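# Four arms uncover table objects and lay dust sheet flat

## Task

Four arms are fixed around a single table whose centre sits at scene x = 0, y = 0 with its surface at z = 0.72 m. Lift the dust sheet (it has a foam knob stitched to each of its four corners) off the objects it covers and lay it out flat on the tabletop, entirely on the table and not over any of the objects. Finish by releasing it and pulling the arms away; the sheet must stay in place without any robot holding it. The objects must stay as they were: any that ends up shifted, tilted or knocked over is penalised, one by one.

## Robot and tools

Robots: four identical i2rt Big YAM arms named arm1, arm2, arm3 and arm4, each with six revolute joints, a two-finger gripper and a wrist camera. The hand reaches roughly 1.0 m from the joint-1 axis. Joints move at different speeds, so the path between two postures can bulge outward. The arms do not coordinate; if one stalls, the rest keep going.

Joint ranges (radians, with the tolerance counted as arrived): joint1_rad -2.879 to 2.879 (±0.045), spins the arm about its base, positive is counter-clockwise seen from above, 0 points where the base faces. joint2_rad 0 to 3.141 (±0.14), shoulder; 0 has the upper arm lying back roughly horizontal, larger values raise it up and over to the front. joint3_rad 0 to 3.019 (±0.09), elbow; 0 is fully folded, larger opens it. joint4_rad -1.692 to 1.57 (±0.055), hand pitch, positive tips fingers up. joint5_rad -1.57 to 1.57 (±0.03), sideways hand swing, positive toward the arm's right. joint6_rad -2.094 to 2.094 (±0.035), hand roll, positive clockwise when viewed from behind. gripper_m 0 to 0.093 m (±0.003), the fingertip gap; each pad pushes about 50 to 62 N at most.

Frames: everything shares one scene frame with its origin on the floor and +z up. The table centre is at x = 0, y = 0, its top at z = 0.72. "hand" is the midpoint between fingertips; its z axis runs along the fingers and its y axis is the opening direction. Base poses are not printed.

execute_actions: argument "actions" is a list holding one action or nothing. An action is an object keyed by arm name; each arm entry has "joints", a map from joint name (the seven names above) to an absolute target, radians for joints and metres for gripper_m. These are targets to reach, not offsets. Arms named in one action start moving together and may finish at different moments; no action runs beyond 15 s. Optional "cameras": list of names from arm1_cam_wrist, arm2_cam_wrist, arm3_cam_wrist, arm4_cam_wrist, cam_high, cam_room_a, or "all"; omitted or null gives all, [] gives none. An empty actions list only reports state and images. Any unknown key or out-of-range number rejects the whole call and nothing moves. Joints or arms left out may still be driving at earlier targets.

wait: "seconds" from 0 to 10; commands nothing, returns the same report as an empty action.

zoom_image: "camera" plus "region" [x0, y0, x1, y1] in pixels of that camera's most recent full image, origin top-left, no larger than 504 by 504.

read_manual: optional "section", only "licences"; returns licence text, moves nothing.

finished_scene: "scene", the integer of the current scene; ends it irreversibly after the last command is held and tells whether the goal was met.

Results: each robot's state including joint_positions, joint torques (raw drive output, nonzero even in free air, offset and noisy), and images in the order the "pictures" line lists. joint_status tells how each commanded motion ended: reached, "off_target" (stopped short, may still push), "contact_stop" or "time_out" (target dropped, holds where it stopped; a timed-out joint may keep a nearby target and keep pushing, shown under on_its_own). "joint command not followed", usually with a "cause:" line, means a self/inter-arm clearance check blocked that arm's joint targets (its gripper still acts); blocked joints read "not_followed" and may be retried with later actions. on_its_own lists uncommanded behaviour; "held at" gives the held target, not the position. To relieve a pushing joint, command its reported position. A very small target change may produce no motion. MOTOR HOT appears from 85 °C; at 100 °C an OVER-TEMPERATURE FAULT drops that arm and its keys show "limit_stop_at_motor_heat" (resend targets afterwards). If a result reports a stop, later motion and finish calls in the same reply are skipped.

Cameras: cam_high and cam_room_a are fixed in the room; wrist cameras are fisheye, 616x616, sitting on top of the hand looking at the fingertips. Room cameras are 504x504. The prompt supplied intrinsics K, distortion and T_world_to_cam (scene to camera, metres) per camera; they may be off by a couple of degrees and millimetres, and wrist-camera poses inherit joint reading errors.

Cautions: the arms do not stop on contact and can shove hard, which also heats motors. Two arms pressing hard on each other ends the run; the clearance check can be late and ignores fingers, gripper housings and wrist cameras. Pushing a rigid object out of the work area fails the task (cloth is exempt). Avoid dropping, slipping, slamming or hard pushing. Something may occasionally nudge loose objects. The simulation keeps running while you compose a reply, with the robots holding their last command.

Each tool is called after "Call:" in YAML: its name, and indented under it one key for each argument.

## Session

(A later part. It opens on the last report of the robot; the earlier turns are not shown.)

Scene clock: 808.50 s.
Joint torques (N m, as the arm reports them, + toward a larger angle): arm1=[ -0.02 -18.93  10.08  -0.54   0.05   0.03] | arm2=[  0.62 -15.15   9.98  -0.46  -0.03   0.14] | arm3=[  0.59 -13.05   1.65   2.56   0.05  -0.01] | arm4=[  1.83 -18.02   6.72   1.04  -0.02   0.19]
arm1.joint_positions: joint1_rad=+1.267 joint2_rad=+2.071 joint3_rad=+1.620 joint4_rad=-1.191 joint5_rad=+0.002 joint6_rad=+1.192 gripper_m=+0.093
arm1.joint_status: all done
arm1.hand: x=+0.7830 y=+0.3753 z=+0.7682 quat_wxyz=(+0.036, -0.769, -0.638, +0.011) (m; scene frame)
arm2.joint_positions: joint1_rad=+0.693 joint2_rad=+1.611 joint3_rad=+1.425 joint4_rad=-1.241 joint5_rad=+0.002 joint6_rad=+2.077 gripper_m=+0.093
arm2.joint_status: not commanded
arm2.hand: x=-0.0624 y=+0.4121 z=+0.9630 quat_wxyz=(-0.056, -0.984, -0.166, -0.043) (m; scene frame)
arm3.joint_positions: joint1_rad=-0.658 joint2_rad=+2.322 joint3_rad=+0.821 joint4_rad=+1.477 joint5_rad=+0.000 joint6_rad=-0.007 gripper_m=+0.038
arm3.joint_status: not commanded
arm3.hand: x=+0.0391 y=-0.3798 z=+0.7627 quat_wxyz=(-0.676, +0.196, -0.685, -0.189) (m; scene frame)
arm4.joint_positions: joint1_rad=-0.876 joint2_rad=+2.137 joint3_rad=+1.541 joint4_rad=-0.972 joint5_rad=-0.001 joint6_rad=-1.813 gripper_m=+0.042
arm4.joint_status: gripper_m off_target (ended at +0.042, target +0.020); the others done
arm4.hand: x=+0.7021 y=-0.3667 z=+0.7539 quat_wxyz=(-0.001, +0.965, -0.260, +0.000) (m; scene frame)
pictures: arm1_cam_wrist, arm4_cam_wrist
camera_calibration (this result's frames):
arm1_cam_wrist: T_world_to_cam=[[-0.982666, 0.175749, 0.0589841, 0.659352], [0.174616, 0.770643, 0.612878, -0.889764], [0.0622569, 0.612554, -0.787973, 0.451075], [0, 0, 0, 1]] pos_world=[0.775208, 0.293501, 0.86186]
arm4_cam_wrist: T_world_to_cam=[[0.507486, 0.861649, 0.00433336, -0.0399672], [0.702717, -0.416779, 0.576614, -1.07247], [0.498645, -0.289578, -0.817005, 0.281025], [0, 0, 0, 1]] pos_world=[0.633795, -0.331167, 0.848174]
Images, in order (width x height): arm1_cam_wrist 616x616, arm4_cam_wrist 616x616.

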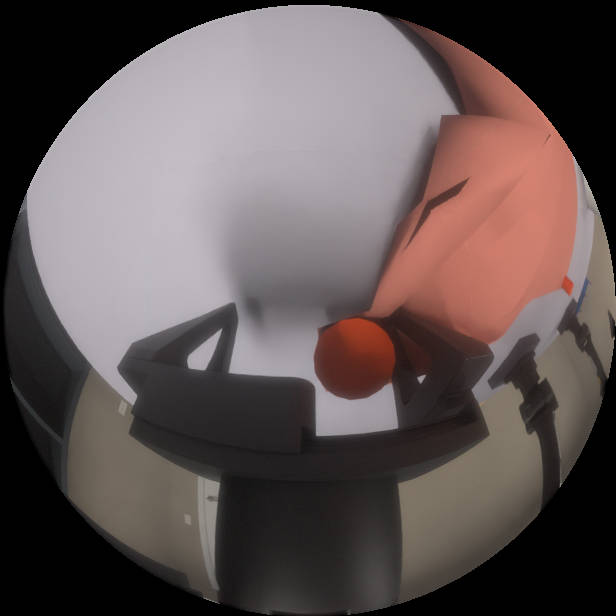

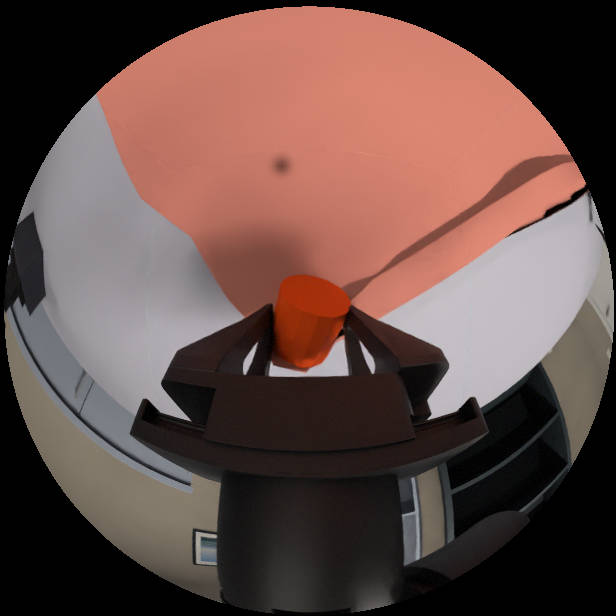

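Call:
execute_actions:
  actions:
    - {"arm1":{"joints":{"joint1_rad":1.285,"joint2_rad":1.90,"joint3_rad":1.48,"joint4_rad":-1.15}},"arm4":{"joints":{"joint1_rad":-1.055,"joint2_rad":2.265,"joint3_rad":1.87,"joint4_rad":-1.47,"joint5_rad":-0.5,"joint6_rad":-2.0}}}
  cameras: []

Call:
execute_actions:
  actions:
    - {"arm4":{"joints":{"joint1_rad":-1.145,"joint2_rad":2.465,"joint3_rad":1.96,"joint4_rad":-1.67,"joint5_rad":-0.9,"joint6_rad":-2.09}}}
  cameras: ["arm1_cam_wrist","arm4_cam_wrist","cam_high","arm3_cam_wrist"]

Scene clock: 833.97 s.
Joint torques (N m, as the arm reports them, + toward a larger angle): arm1=[  0.24 -16.43   8.15   0.28   0.03   0.06] | arm2=[  0.98 -14.57  10.07  -0.49   0.     0.13] | arm3=[  0.97 -12.92   1.64   2.57  -0.16  -0.01] | arm4=[  1.55 -18.69  11.02  -0.59  -0.43  -0.01]
arm1.joint_positions: joint1_rad=+1.277 joint2_rad=+1.880 joint3_rad=+1.487 joint4_rad=-1.157 joint5_rad=+0.002 joint6_rad=+1.193 gripper_m=+0.093
arm1.joint_status: all done
arm1.hand: x=+0.7610 y=+0.3958 z=+0.8282 quat_wxyz=(-0.008, -0.767, -0.642, -0.003) (m; scene frame)
arm2.joint_positions: joint1_rad=+0.693 joint2_rad=+1.611 joint3_rad=+1.425 joint4_rad=-1.241 joint5_rad=+0.002 joint6_rad=+2.077 gripper_m=+0.093
arm2.joint_status: not commanded
arm2.hand: x=-0.0624 y=+0.4121 z=+0.9630 quat_wxyz=(-0.056, -0.984, -0.166, -0.043) (m; scene frame)
arm3.joint_positions: joint1_rad=-0.664 joint2_rad=+2.322 joint3_rad=+0.821 joint4_rad=+1.477 joint5_rad=+0.004 joint6_rad=-0.007 gripper_m=+0.038
arm3.joint_status: not commanded
arm3.hand: x=+0.0417 y=-0.3840 z=+0.7627 quat_wxyz=(-0.677, +0.192, -0.686, -0.185) (m; scene frame)
arm4.joint_positions: joint1_rad=-1.056 joint2_rad=+2.252 joint3_rad=+1.819 joint4_rad=-1.453 joint5_rad=-0.497 joint6_rad=-1.991 gripper_m=+0.042
arm4.joint_status: all done
arm4.hand: x=+0.7174 y=-0.3871 z=+0.8085 quat_wxyz=(-0.036, +0.914, -0.288, -0.285) (m; scene frame)
pictures: none
No camera images: the call's "cameras" was empty. Leave "cameras" out to get every camera's image.

Scene clock: 835.30 s.
Joint torques (N m, as the arm reports them, + toward a larger angle): arm1=[ -0.71 -17.83   7.77   0.24   0.05   0.01] | arm2=[  1.04 -14.9    9.85  -0.5    0.     0.11] | arm3=[  0.95 -13.05   1.67   2.58  -0.15  -0.01] | arm4=[  1.79 -21.24   8.6   -0.94  -0.49   0.01]
arm1.joint_positions: joint1_rad=+1.277 joint2_rad=+1.880 joint3_rad=+1.487 joint4_rad=-1.157 joint5_rad=+0.002 joint6_rad=+1.193 gripper_m=+0.093
arm1.joint_status: not commanded
arm1.hand: x=+0.7610 y=+0.3958 z=+0.8282 quat_wxyz=(-0.008, -0.767, -0.642, -0.003) (m; scene frame)
arm2.joint_positions: joint1_rad=+0.693 joint2_rad=+1.611 joint3_rad=+1.425 joint4_rad=-1.241 joint5_rad=+0.002 joint6_rad=+2.077 gripper_m=+0.093
arm2.joint_status: not commanded
arm2.hand: x=-0.0624 y=+0.4121 z=+0.9630 quat_wxyz=(-0.056, -0.984, -0.166, -0.043) (m; scene frame)
arm3.joint_positions: joint1_rad=-0.664 joint2_rad=+2.322 joint3_rad=+0.821 joint4_rad=+1.477 joint5_rad=+0.004 joint6_rad=-0.007 gripper_m=+0.038
arm3.joint_status: not commanded
arm3.hand: x=+0.0417 y=-0.3840 z=+0.7627 quat_wxyz=(-0.677, +0.192, -0.686, -0.185) (m; scene frame)
arm4.joint_positions: joint1_rad=-1.149 joint2_rad=+2.469 joint3_rad=+1.928 joint4_rad=-1.651 joint5_rad=-0.898 joint6_rad=-2.082 gripper_m=+0.042
arm4.joint_status: all done
arm4.hand: x=+0.7206 y=-0.3876 z=+0.7699 quat_wxyz=(-0.093, +0.793, -0.353, -0.488) (m; scene frame)
pictures: arm1_cam_wrist, arm3_cam_wrist, arm4_cam_wrist, cam_high
camera_calibration (this result's frames):
arm1_cam_wrist: T_world_to_cam=[[-0.985599, 0.167123, -0.0257848, 0.706458], [0.120531, 0.801245, 0.586071, -0.887287], [0.118606, 0.574523, -0.809849, 0.477466], [0, 0, 0, 1]] pos_world=[0.746599, 0.318553, 0.924905]
arm3_cam_wrist: T_world_to_cam=[[0.51652, -0.856248, 0.00685099, -0.35289], [-0.496829, -0.306203, -0.812035, 0.531176], [0.697401, 0.416028, -0.583569, 0.701131], [0, 0, 0, 1]] pos_world=[-0.0427909, -0.431204, 0.842909]
arm4_cam_wrist: T_world_to_cam=[[0.653762, 0.72947, -0.201167, -0.029831], [0.628863, -0.671624, -0.391731, -0.403466], [-0.420864, 0.129592, -0.897819, 1.16606], [0, 0, 0, 1]] pos_world=[0.76398, -0.400329, 0.882858]
Images, in order (width x height): arm1_cam_wrist 616x616, arm3_cam_wrist 616x616, arm4_cam_wrist 616x616, cam_high 504x504.

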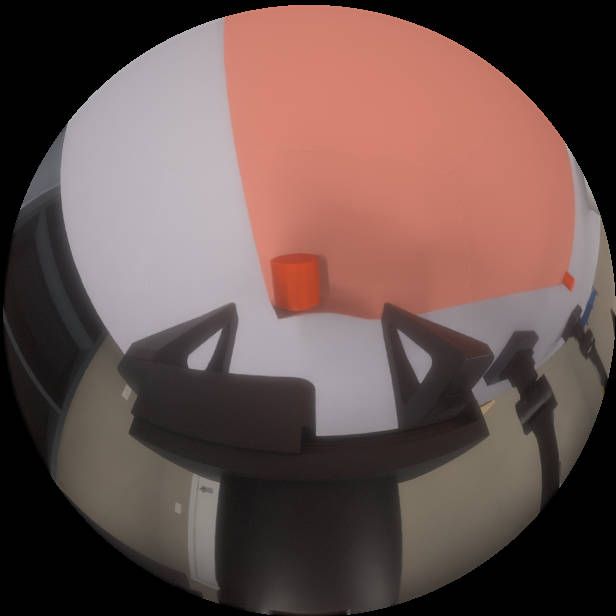

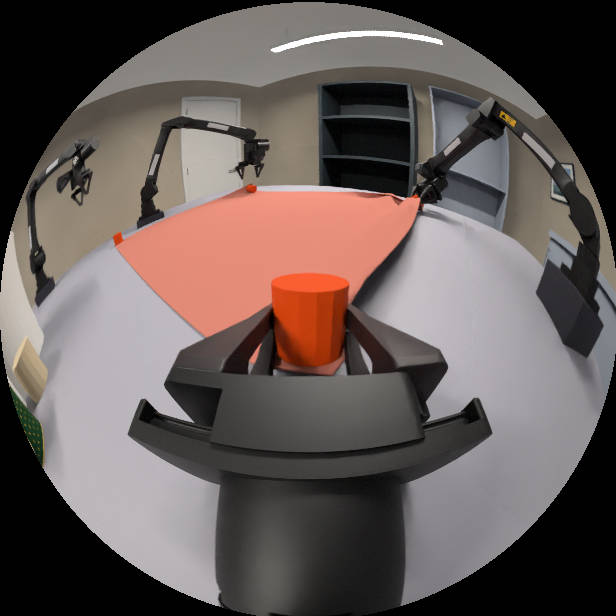

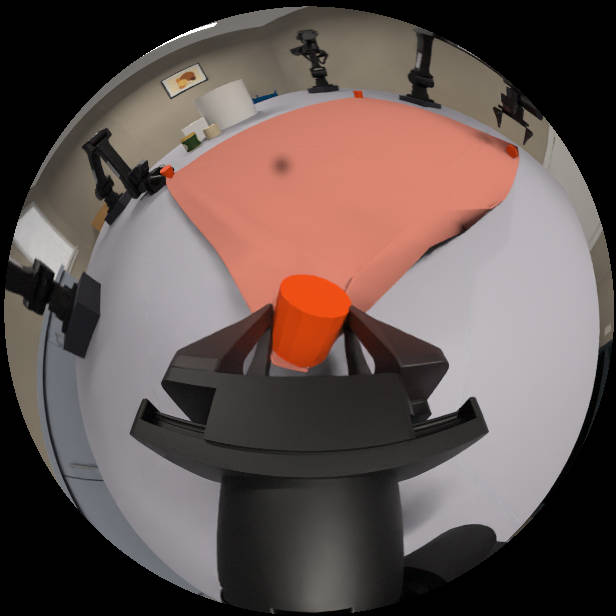

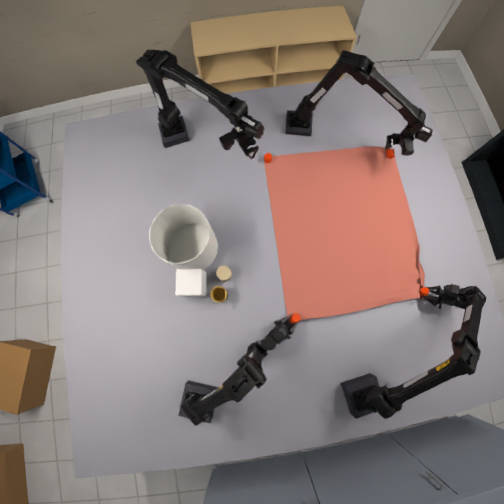

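Call:
execute_actions:
  actions:
    - {"arm4":{"joints":{"joint1_rad":-1.21,"joint2_rad":2.51}},"arm1":{"joints":{"joint2_rad":1.6}}}
  cameras: []

Call:
execute_actions:
  actions:
    - {"arm4":{"joints":{"gripper_m":0.093}},"arm3":{"joints":{"gripper_m":0.093}}}
  cameras: ["arm4_cam_wrist","cam_high","arm3_cam_wrist"]

Scene clock: 842.67 s.
Joint torques (N m, as the arm reports them, + toward a larger angle): arm1=[ -0.65 -13.54   9.62   0.63   0.03   0.05] | arm2=[  0.35 -14.62   9.93  -0.46   0.     0.13] | arm3=[  1.01 -13.09   1.67   2.57  -0.16  -0.01] | arm4=[  1.58 -18.23   8.59  -0.79  -0.4    0.04]
arm1.joint_positions: joint1_rad=+1.277 joint2_rad=+1.585 joint3_rad=+1.476 joint4_rad=-1.157 joint5_rad=+0.002 joint6_rad=+1.193 gripper_m=+0.093
arm1.joint_status: all done
arm1.hand: x=+0.7521 y=+0.4007 z=+0.9821 quat_wxyz=(-0.142, -0.759, -0.634, -0.048) (m; scene frame)
arm2.joint_positions: joint1_rad=+0.693 joint2_rad=+1.611 joint3_rad=+1.425 joint4_rad=-1.241 joint5_rad=+0.002 joint6_rad=+2.077 gripper_m=+0.093
arm2.joint_status: not commanded
arm2.hand: x=-0.0624 y=+0.4121 z=+0.9630 quat_wxyz=(-0.056, -0.984, -0.166, -0.043) (m; scene frame)
arm3.joint_positions: joint1_rad=-0.664 joint2_rad=+2.322 joint3_rad=+0.821 joint4_rad=+1.477 joint5_rad=+0.004 joint6_rad=-0.007 gripper_m=+0.038
arm3.joint_status: not commanded
arm3.hand: x=+0.0417 y=-0.3840 z=+0.7627 quat_wxyz=(-0.677, +0.192, -0.686, -0.185) (m; scene frame)
arm4.joint_positions: joint1_rad=-1.209 joint2_rad=+2.478 joint3_rad=+1.928 joint4_rad=-1.658 joint5_rad=-0.901 joint6_rad=-2.086 gripper_m=+0.042
arm4.joint_status: all done
arm4.hand: x=+0.7425 y=-0.4152 z=+0.7661 quat_wxyz=(-0.104, +0.779, -0.378, -0.489) (m; scene frame)
pictures: none
No camera images: the call's "cameras" was empty. Leave "cameras" out to get every camera's image.

Scene clock: 843.33 s.
Joint torques (N m, as the arm reports them, + toward a larger angle): arm1=[ -0.71 -13.93   9.99   0.53   0.01   0.06] | arm2=[  0.94 -14.84   9.93  -0.6    0.04   0.15] | arm3=[  0.96 -13.04   1.66   2.51  -0.01  -0.01] | arm4=[  1.51 -17.85   8.59  -0.74  -0.4    0.04]
arm1.joint_positions: joint1_rad=+1.277 joint2_rad=+1.585 joint3_rad=+1.476 joint4_rad=-1.157 joint5_rad=+0.002 joint6_rad=+1.193 gripper_m=+0.093
arm1.joint_status: not commanded
arm1.hand: x=+0.7521 y=+0.4007 z=+0.9821 quat_wxyz=(-0.142, -0.759, -0.634, -0.048) (m; scene frame)
arm2.joint_positions: joint1_rad=+0.693 joint2_rad=+1.611 joint3_rad=+1.425 joint4_rad=-1.241 joint5_rad=+0.002 joint6_rad=+2.077 gripper_m=+0.093
arm2.joint_status: not commanded
arm2.hand: x=-0.0624 y=+0.4121 z=+0.9630 quat_wxyz=(-0.056, -0.984, -0.166, -0.043) (m; scene frame)
arm3.joint_positions: joint1_rad=-0.664 joint2_rad=+2.322 joint3_rad=+0.821 joint4_rad=+1.479 joint5_rad=+0.001 joint6_rad=-0.007 gripper_m=+0.093
arm3.joint_status: all done
arm3.hand: x=+0.0414 y=-0.3835 z=+0.7630 quat_wxyz=(-0.677, +0.193, -0.685, -0.186) (m; scene frame)
arm4.joint_positions: joint1_rad=-1.209 joint2_rad=+2.478 joint3_rad=+1.928 joint4_rad=-1.658 joint5_rad=-0.900 joint6_rad=-2.086 gripper_m=+0.093
arm4.joint_status: all done
arm4.hand: x=+0.7425 y=-0.4153 z=+0.7661 quat_wxyz=(-0.104, +0.779, -0.378, -0.489) (m; scene frame)
pictures: arm3_cam_wrist, arm4_cam_wrist, cam_high
camera_calibration (this result's frames):
arm3_cam_wrist: T_world_to_cam=[[0.519449, -0.854475, 0.00680458, -0.351707], [-0.494998, -0.307389, -0.812705, 0.531392], [0.696527, 0.41879, -0.582636, 0.701677], [0, 0, 0, 1]] pos_world=[-0.0430052, -0.431036, 0.84308]
arm4_cam_wrist: T_world_to_cam=[[0.69362, 0.688871, -0.210589, -0.0639475], [0.583262, -0.708651, -0.397013, -0.414784], [-0.422725, 0.152548, -0.893327, 1.18293], [0, 0, 0, 1]] pos_world=[0.786335, -0.430338, 0.878599]
Images, in order (width x height): arm3_cam_wrist 616x616, arm4_cam_wrist 616x616, cam_high 504x504.

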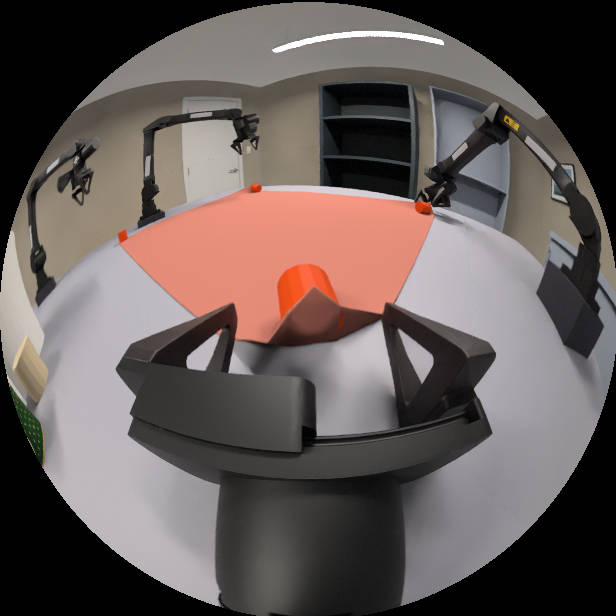

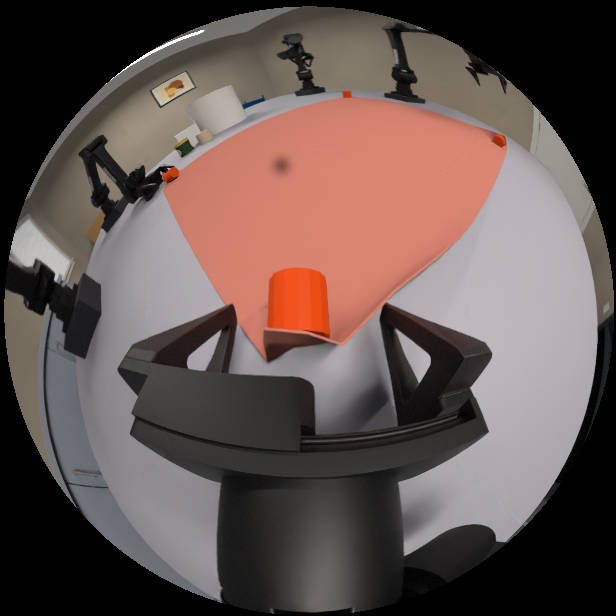

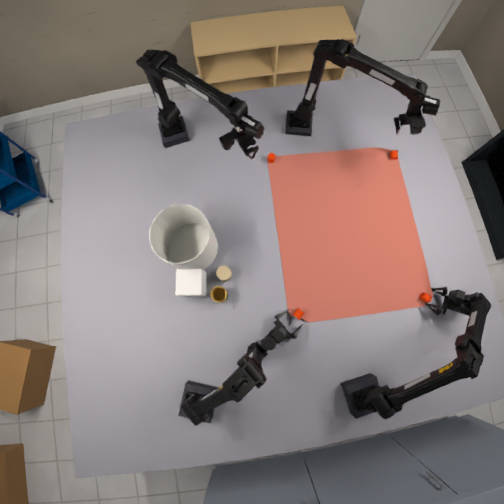

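Flat with small corner flaps. Retreat.

Call:
execute_actions:
  actions:
    - {"arm4":{"joints":{"joint1_rad":-1.3,"joint2_rad":2.15}},"arm3":{"joints":{"joint2_rad":1.95,"joint3_rad":0.7}}}
  cameras: ["cam_high","cam_room_a","arm4_cam_wrist"]

Scene clock: 848.20 s.
Joint torques (N m, as the arm reports them, + toward a larger angle): arm1=[  0.31 -14.27   9.82   0.73  -0.01  -0.01] | arm2=[  1.31 -15.1    9.95  -0.39   0.03   0.13] | arm3=[  0.87 -11.12   5.65   2.16  -0.01  -0.01] | arm4=[  1.59 -17.53   8.9   -0.26  -0.46   0.07]
arm1.joint_positions: joint1_rad=+1.277 joint2_rad=+1.585 joint3_rad=+1.476 joint4_rad=-1.157 joint5_rad=+0.002 joint6_rad=+1.193 gripper_m=+0.093
arm1.joint_status: not commanded
arm1.hand: x=+0.7521 y=+0.4007 z=+0.9821 quat_wxyz=(-0.142, -0.759, -0.634, -0.048) (m; scene frame)
arm2.joint_positions: joint1_rad=+0.693 joint2_rad=+1.611 joint3_rad=+1.425 joint4_rad=-1.241 joint5_rad=+0.002 joint6_rad=+2.077 gripper_m=+0.093
arm2.joint_status: not commanded
arm2.hand: x=-0.0624 y=+0.4121 z=+0.9630 quat_wxyz=(-0.056, -0.984, -0.166, -0.043) (m; scene frame)
arm3.joint_positions: joint1_rad=-0.664 joint2_rad=+1.934 joint3_rad=+0.693 joint4_rad=+1.484 joint5_rad=+0.001 joint6_rad=-0.007 gripper_m=+0.093
arm3.joint_status: all done
arm3.hand: x=+0.0229 y=-0.3949 z=+0.9466 quat_wxyz=(-0.762, +0.166, -0.590, -0.210) (m; scene frame)
arm4.joint_positions: joint1_rad=-1.301 joint2_rad=+2.128 joint3_rad=+1.946 joint4_rad=-1.658 joint5_rad=-0.901 joint6_rad=-2.086 gripper_m=+0.093
arm4.joint_status: all done
arm4.hand: x=+0.8008 y=-0.4487 z=+0.9733 quat_wxyz=(-0.246, +0.822, -0.352, -0.375) (m; scene frame)
pictures: arm4_cam_wrist, cam_high, cam_room_a
camera_calibration (this result's frames):
arm4_cam_wrist: T_world_to_cam=[[0.766793, 0.62694, 0.13775, -0.463199], [0.635601, -0.711605, -0.299383, -0.528536], [-0.0896714, 0.317118, -0.944137, 1.25433], [0, 0, 0, 1]] pos_world=[0.803594, -0.483483, 1.08984]
Images, in order (width x height): arm4_cam_wrist 616x616, cam_high 504x504, cam_room_a 504x504.

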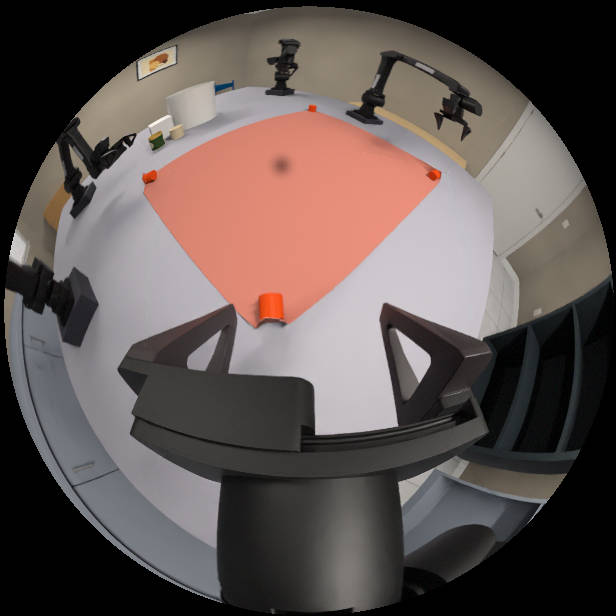

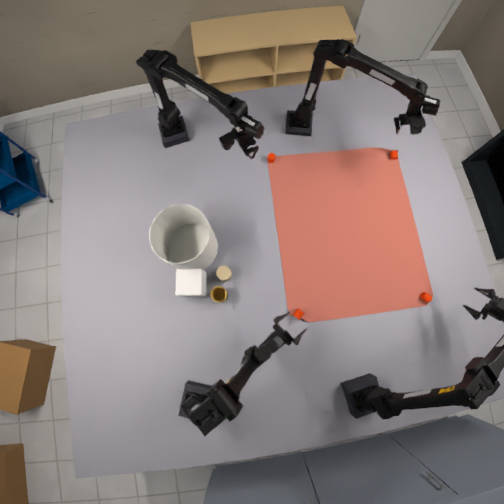

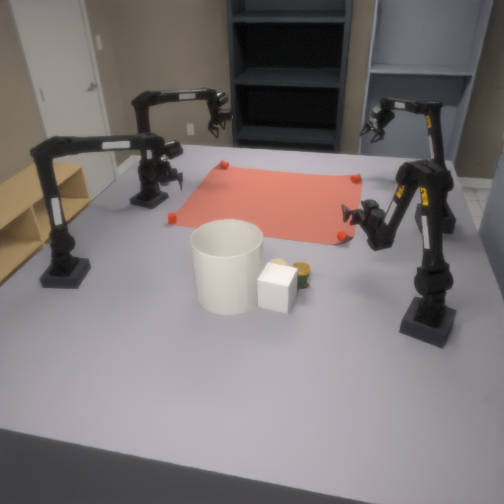

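Call:
finished_scene:
  scene: 2

The scene is finished: the task was done.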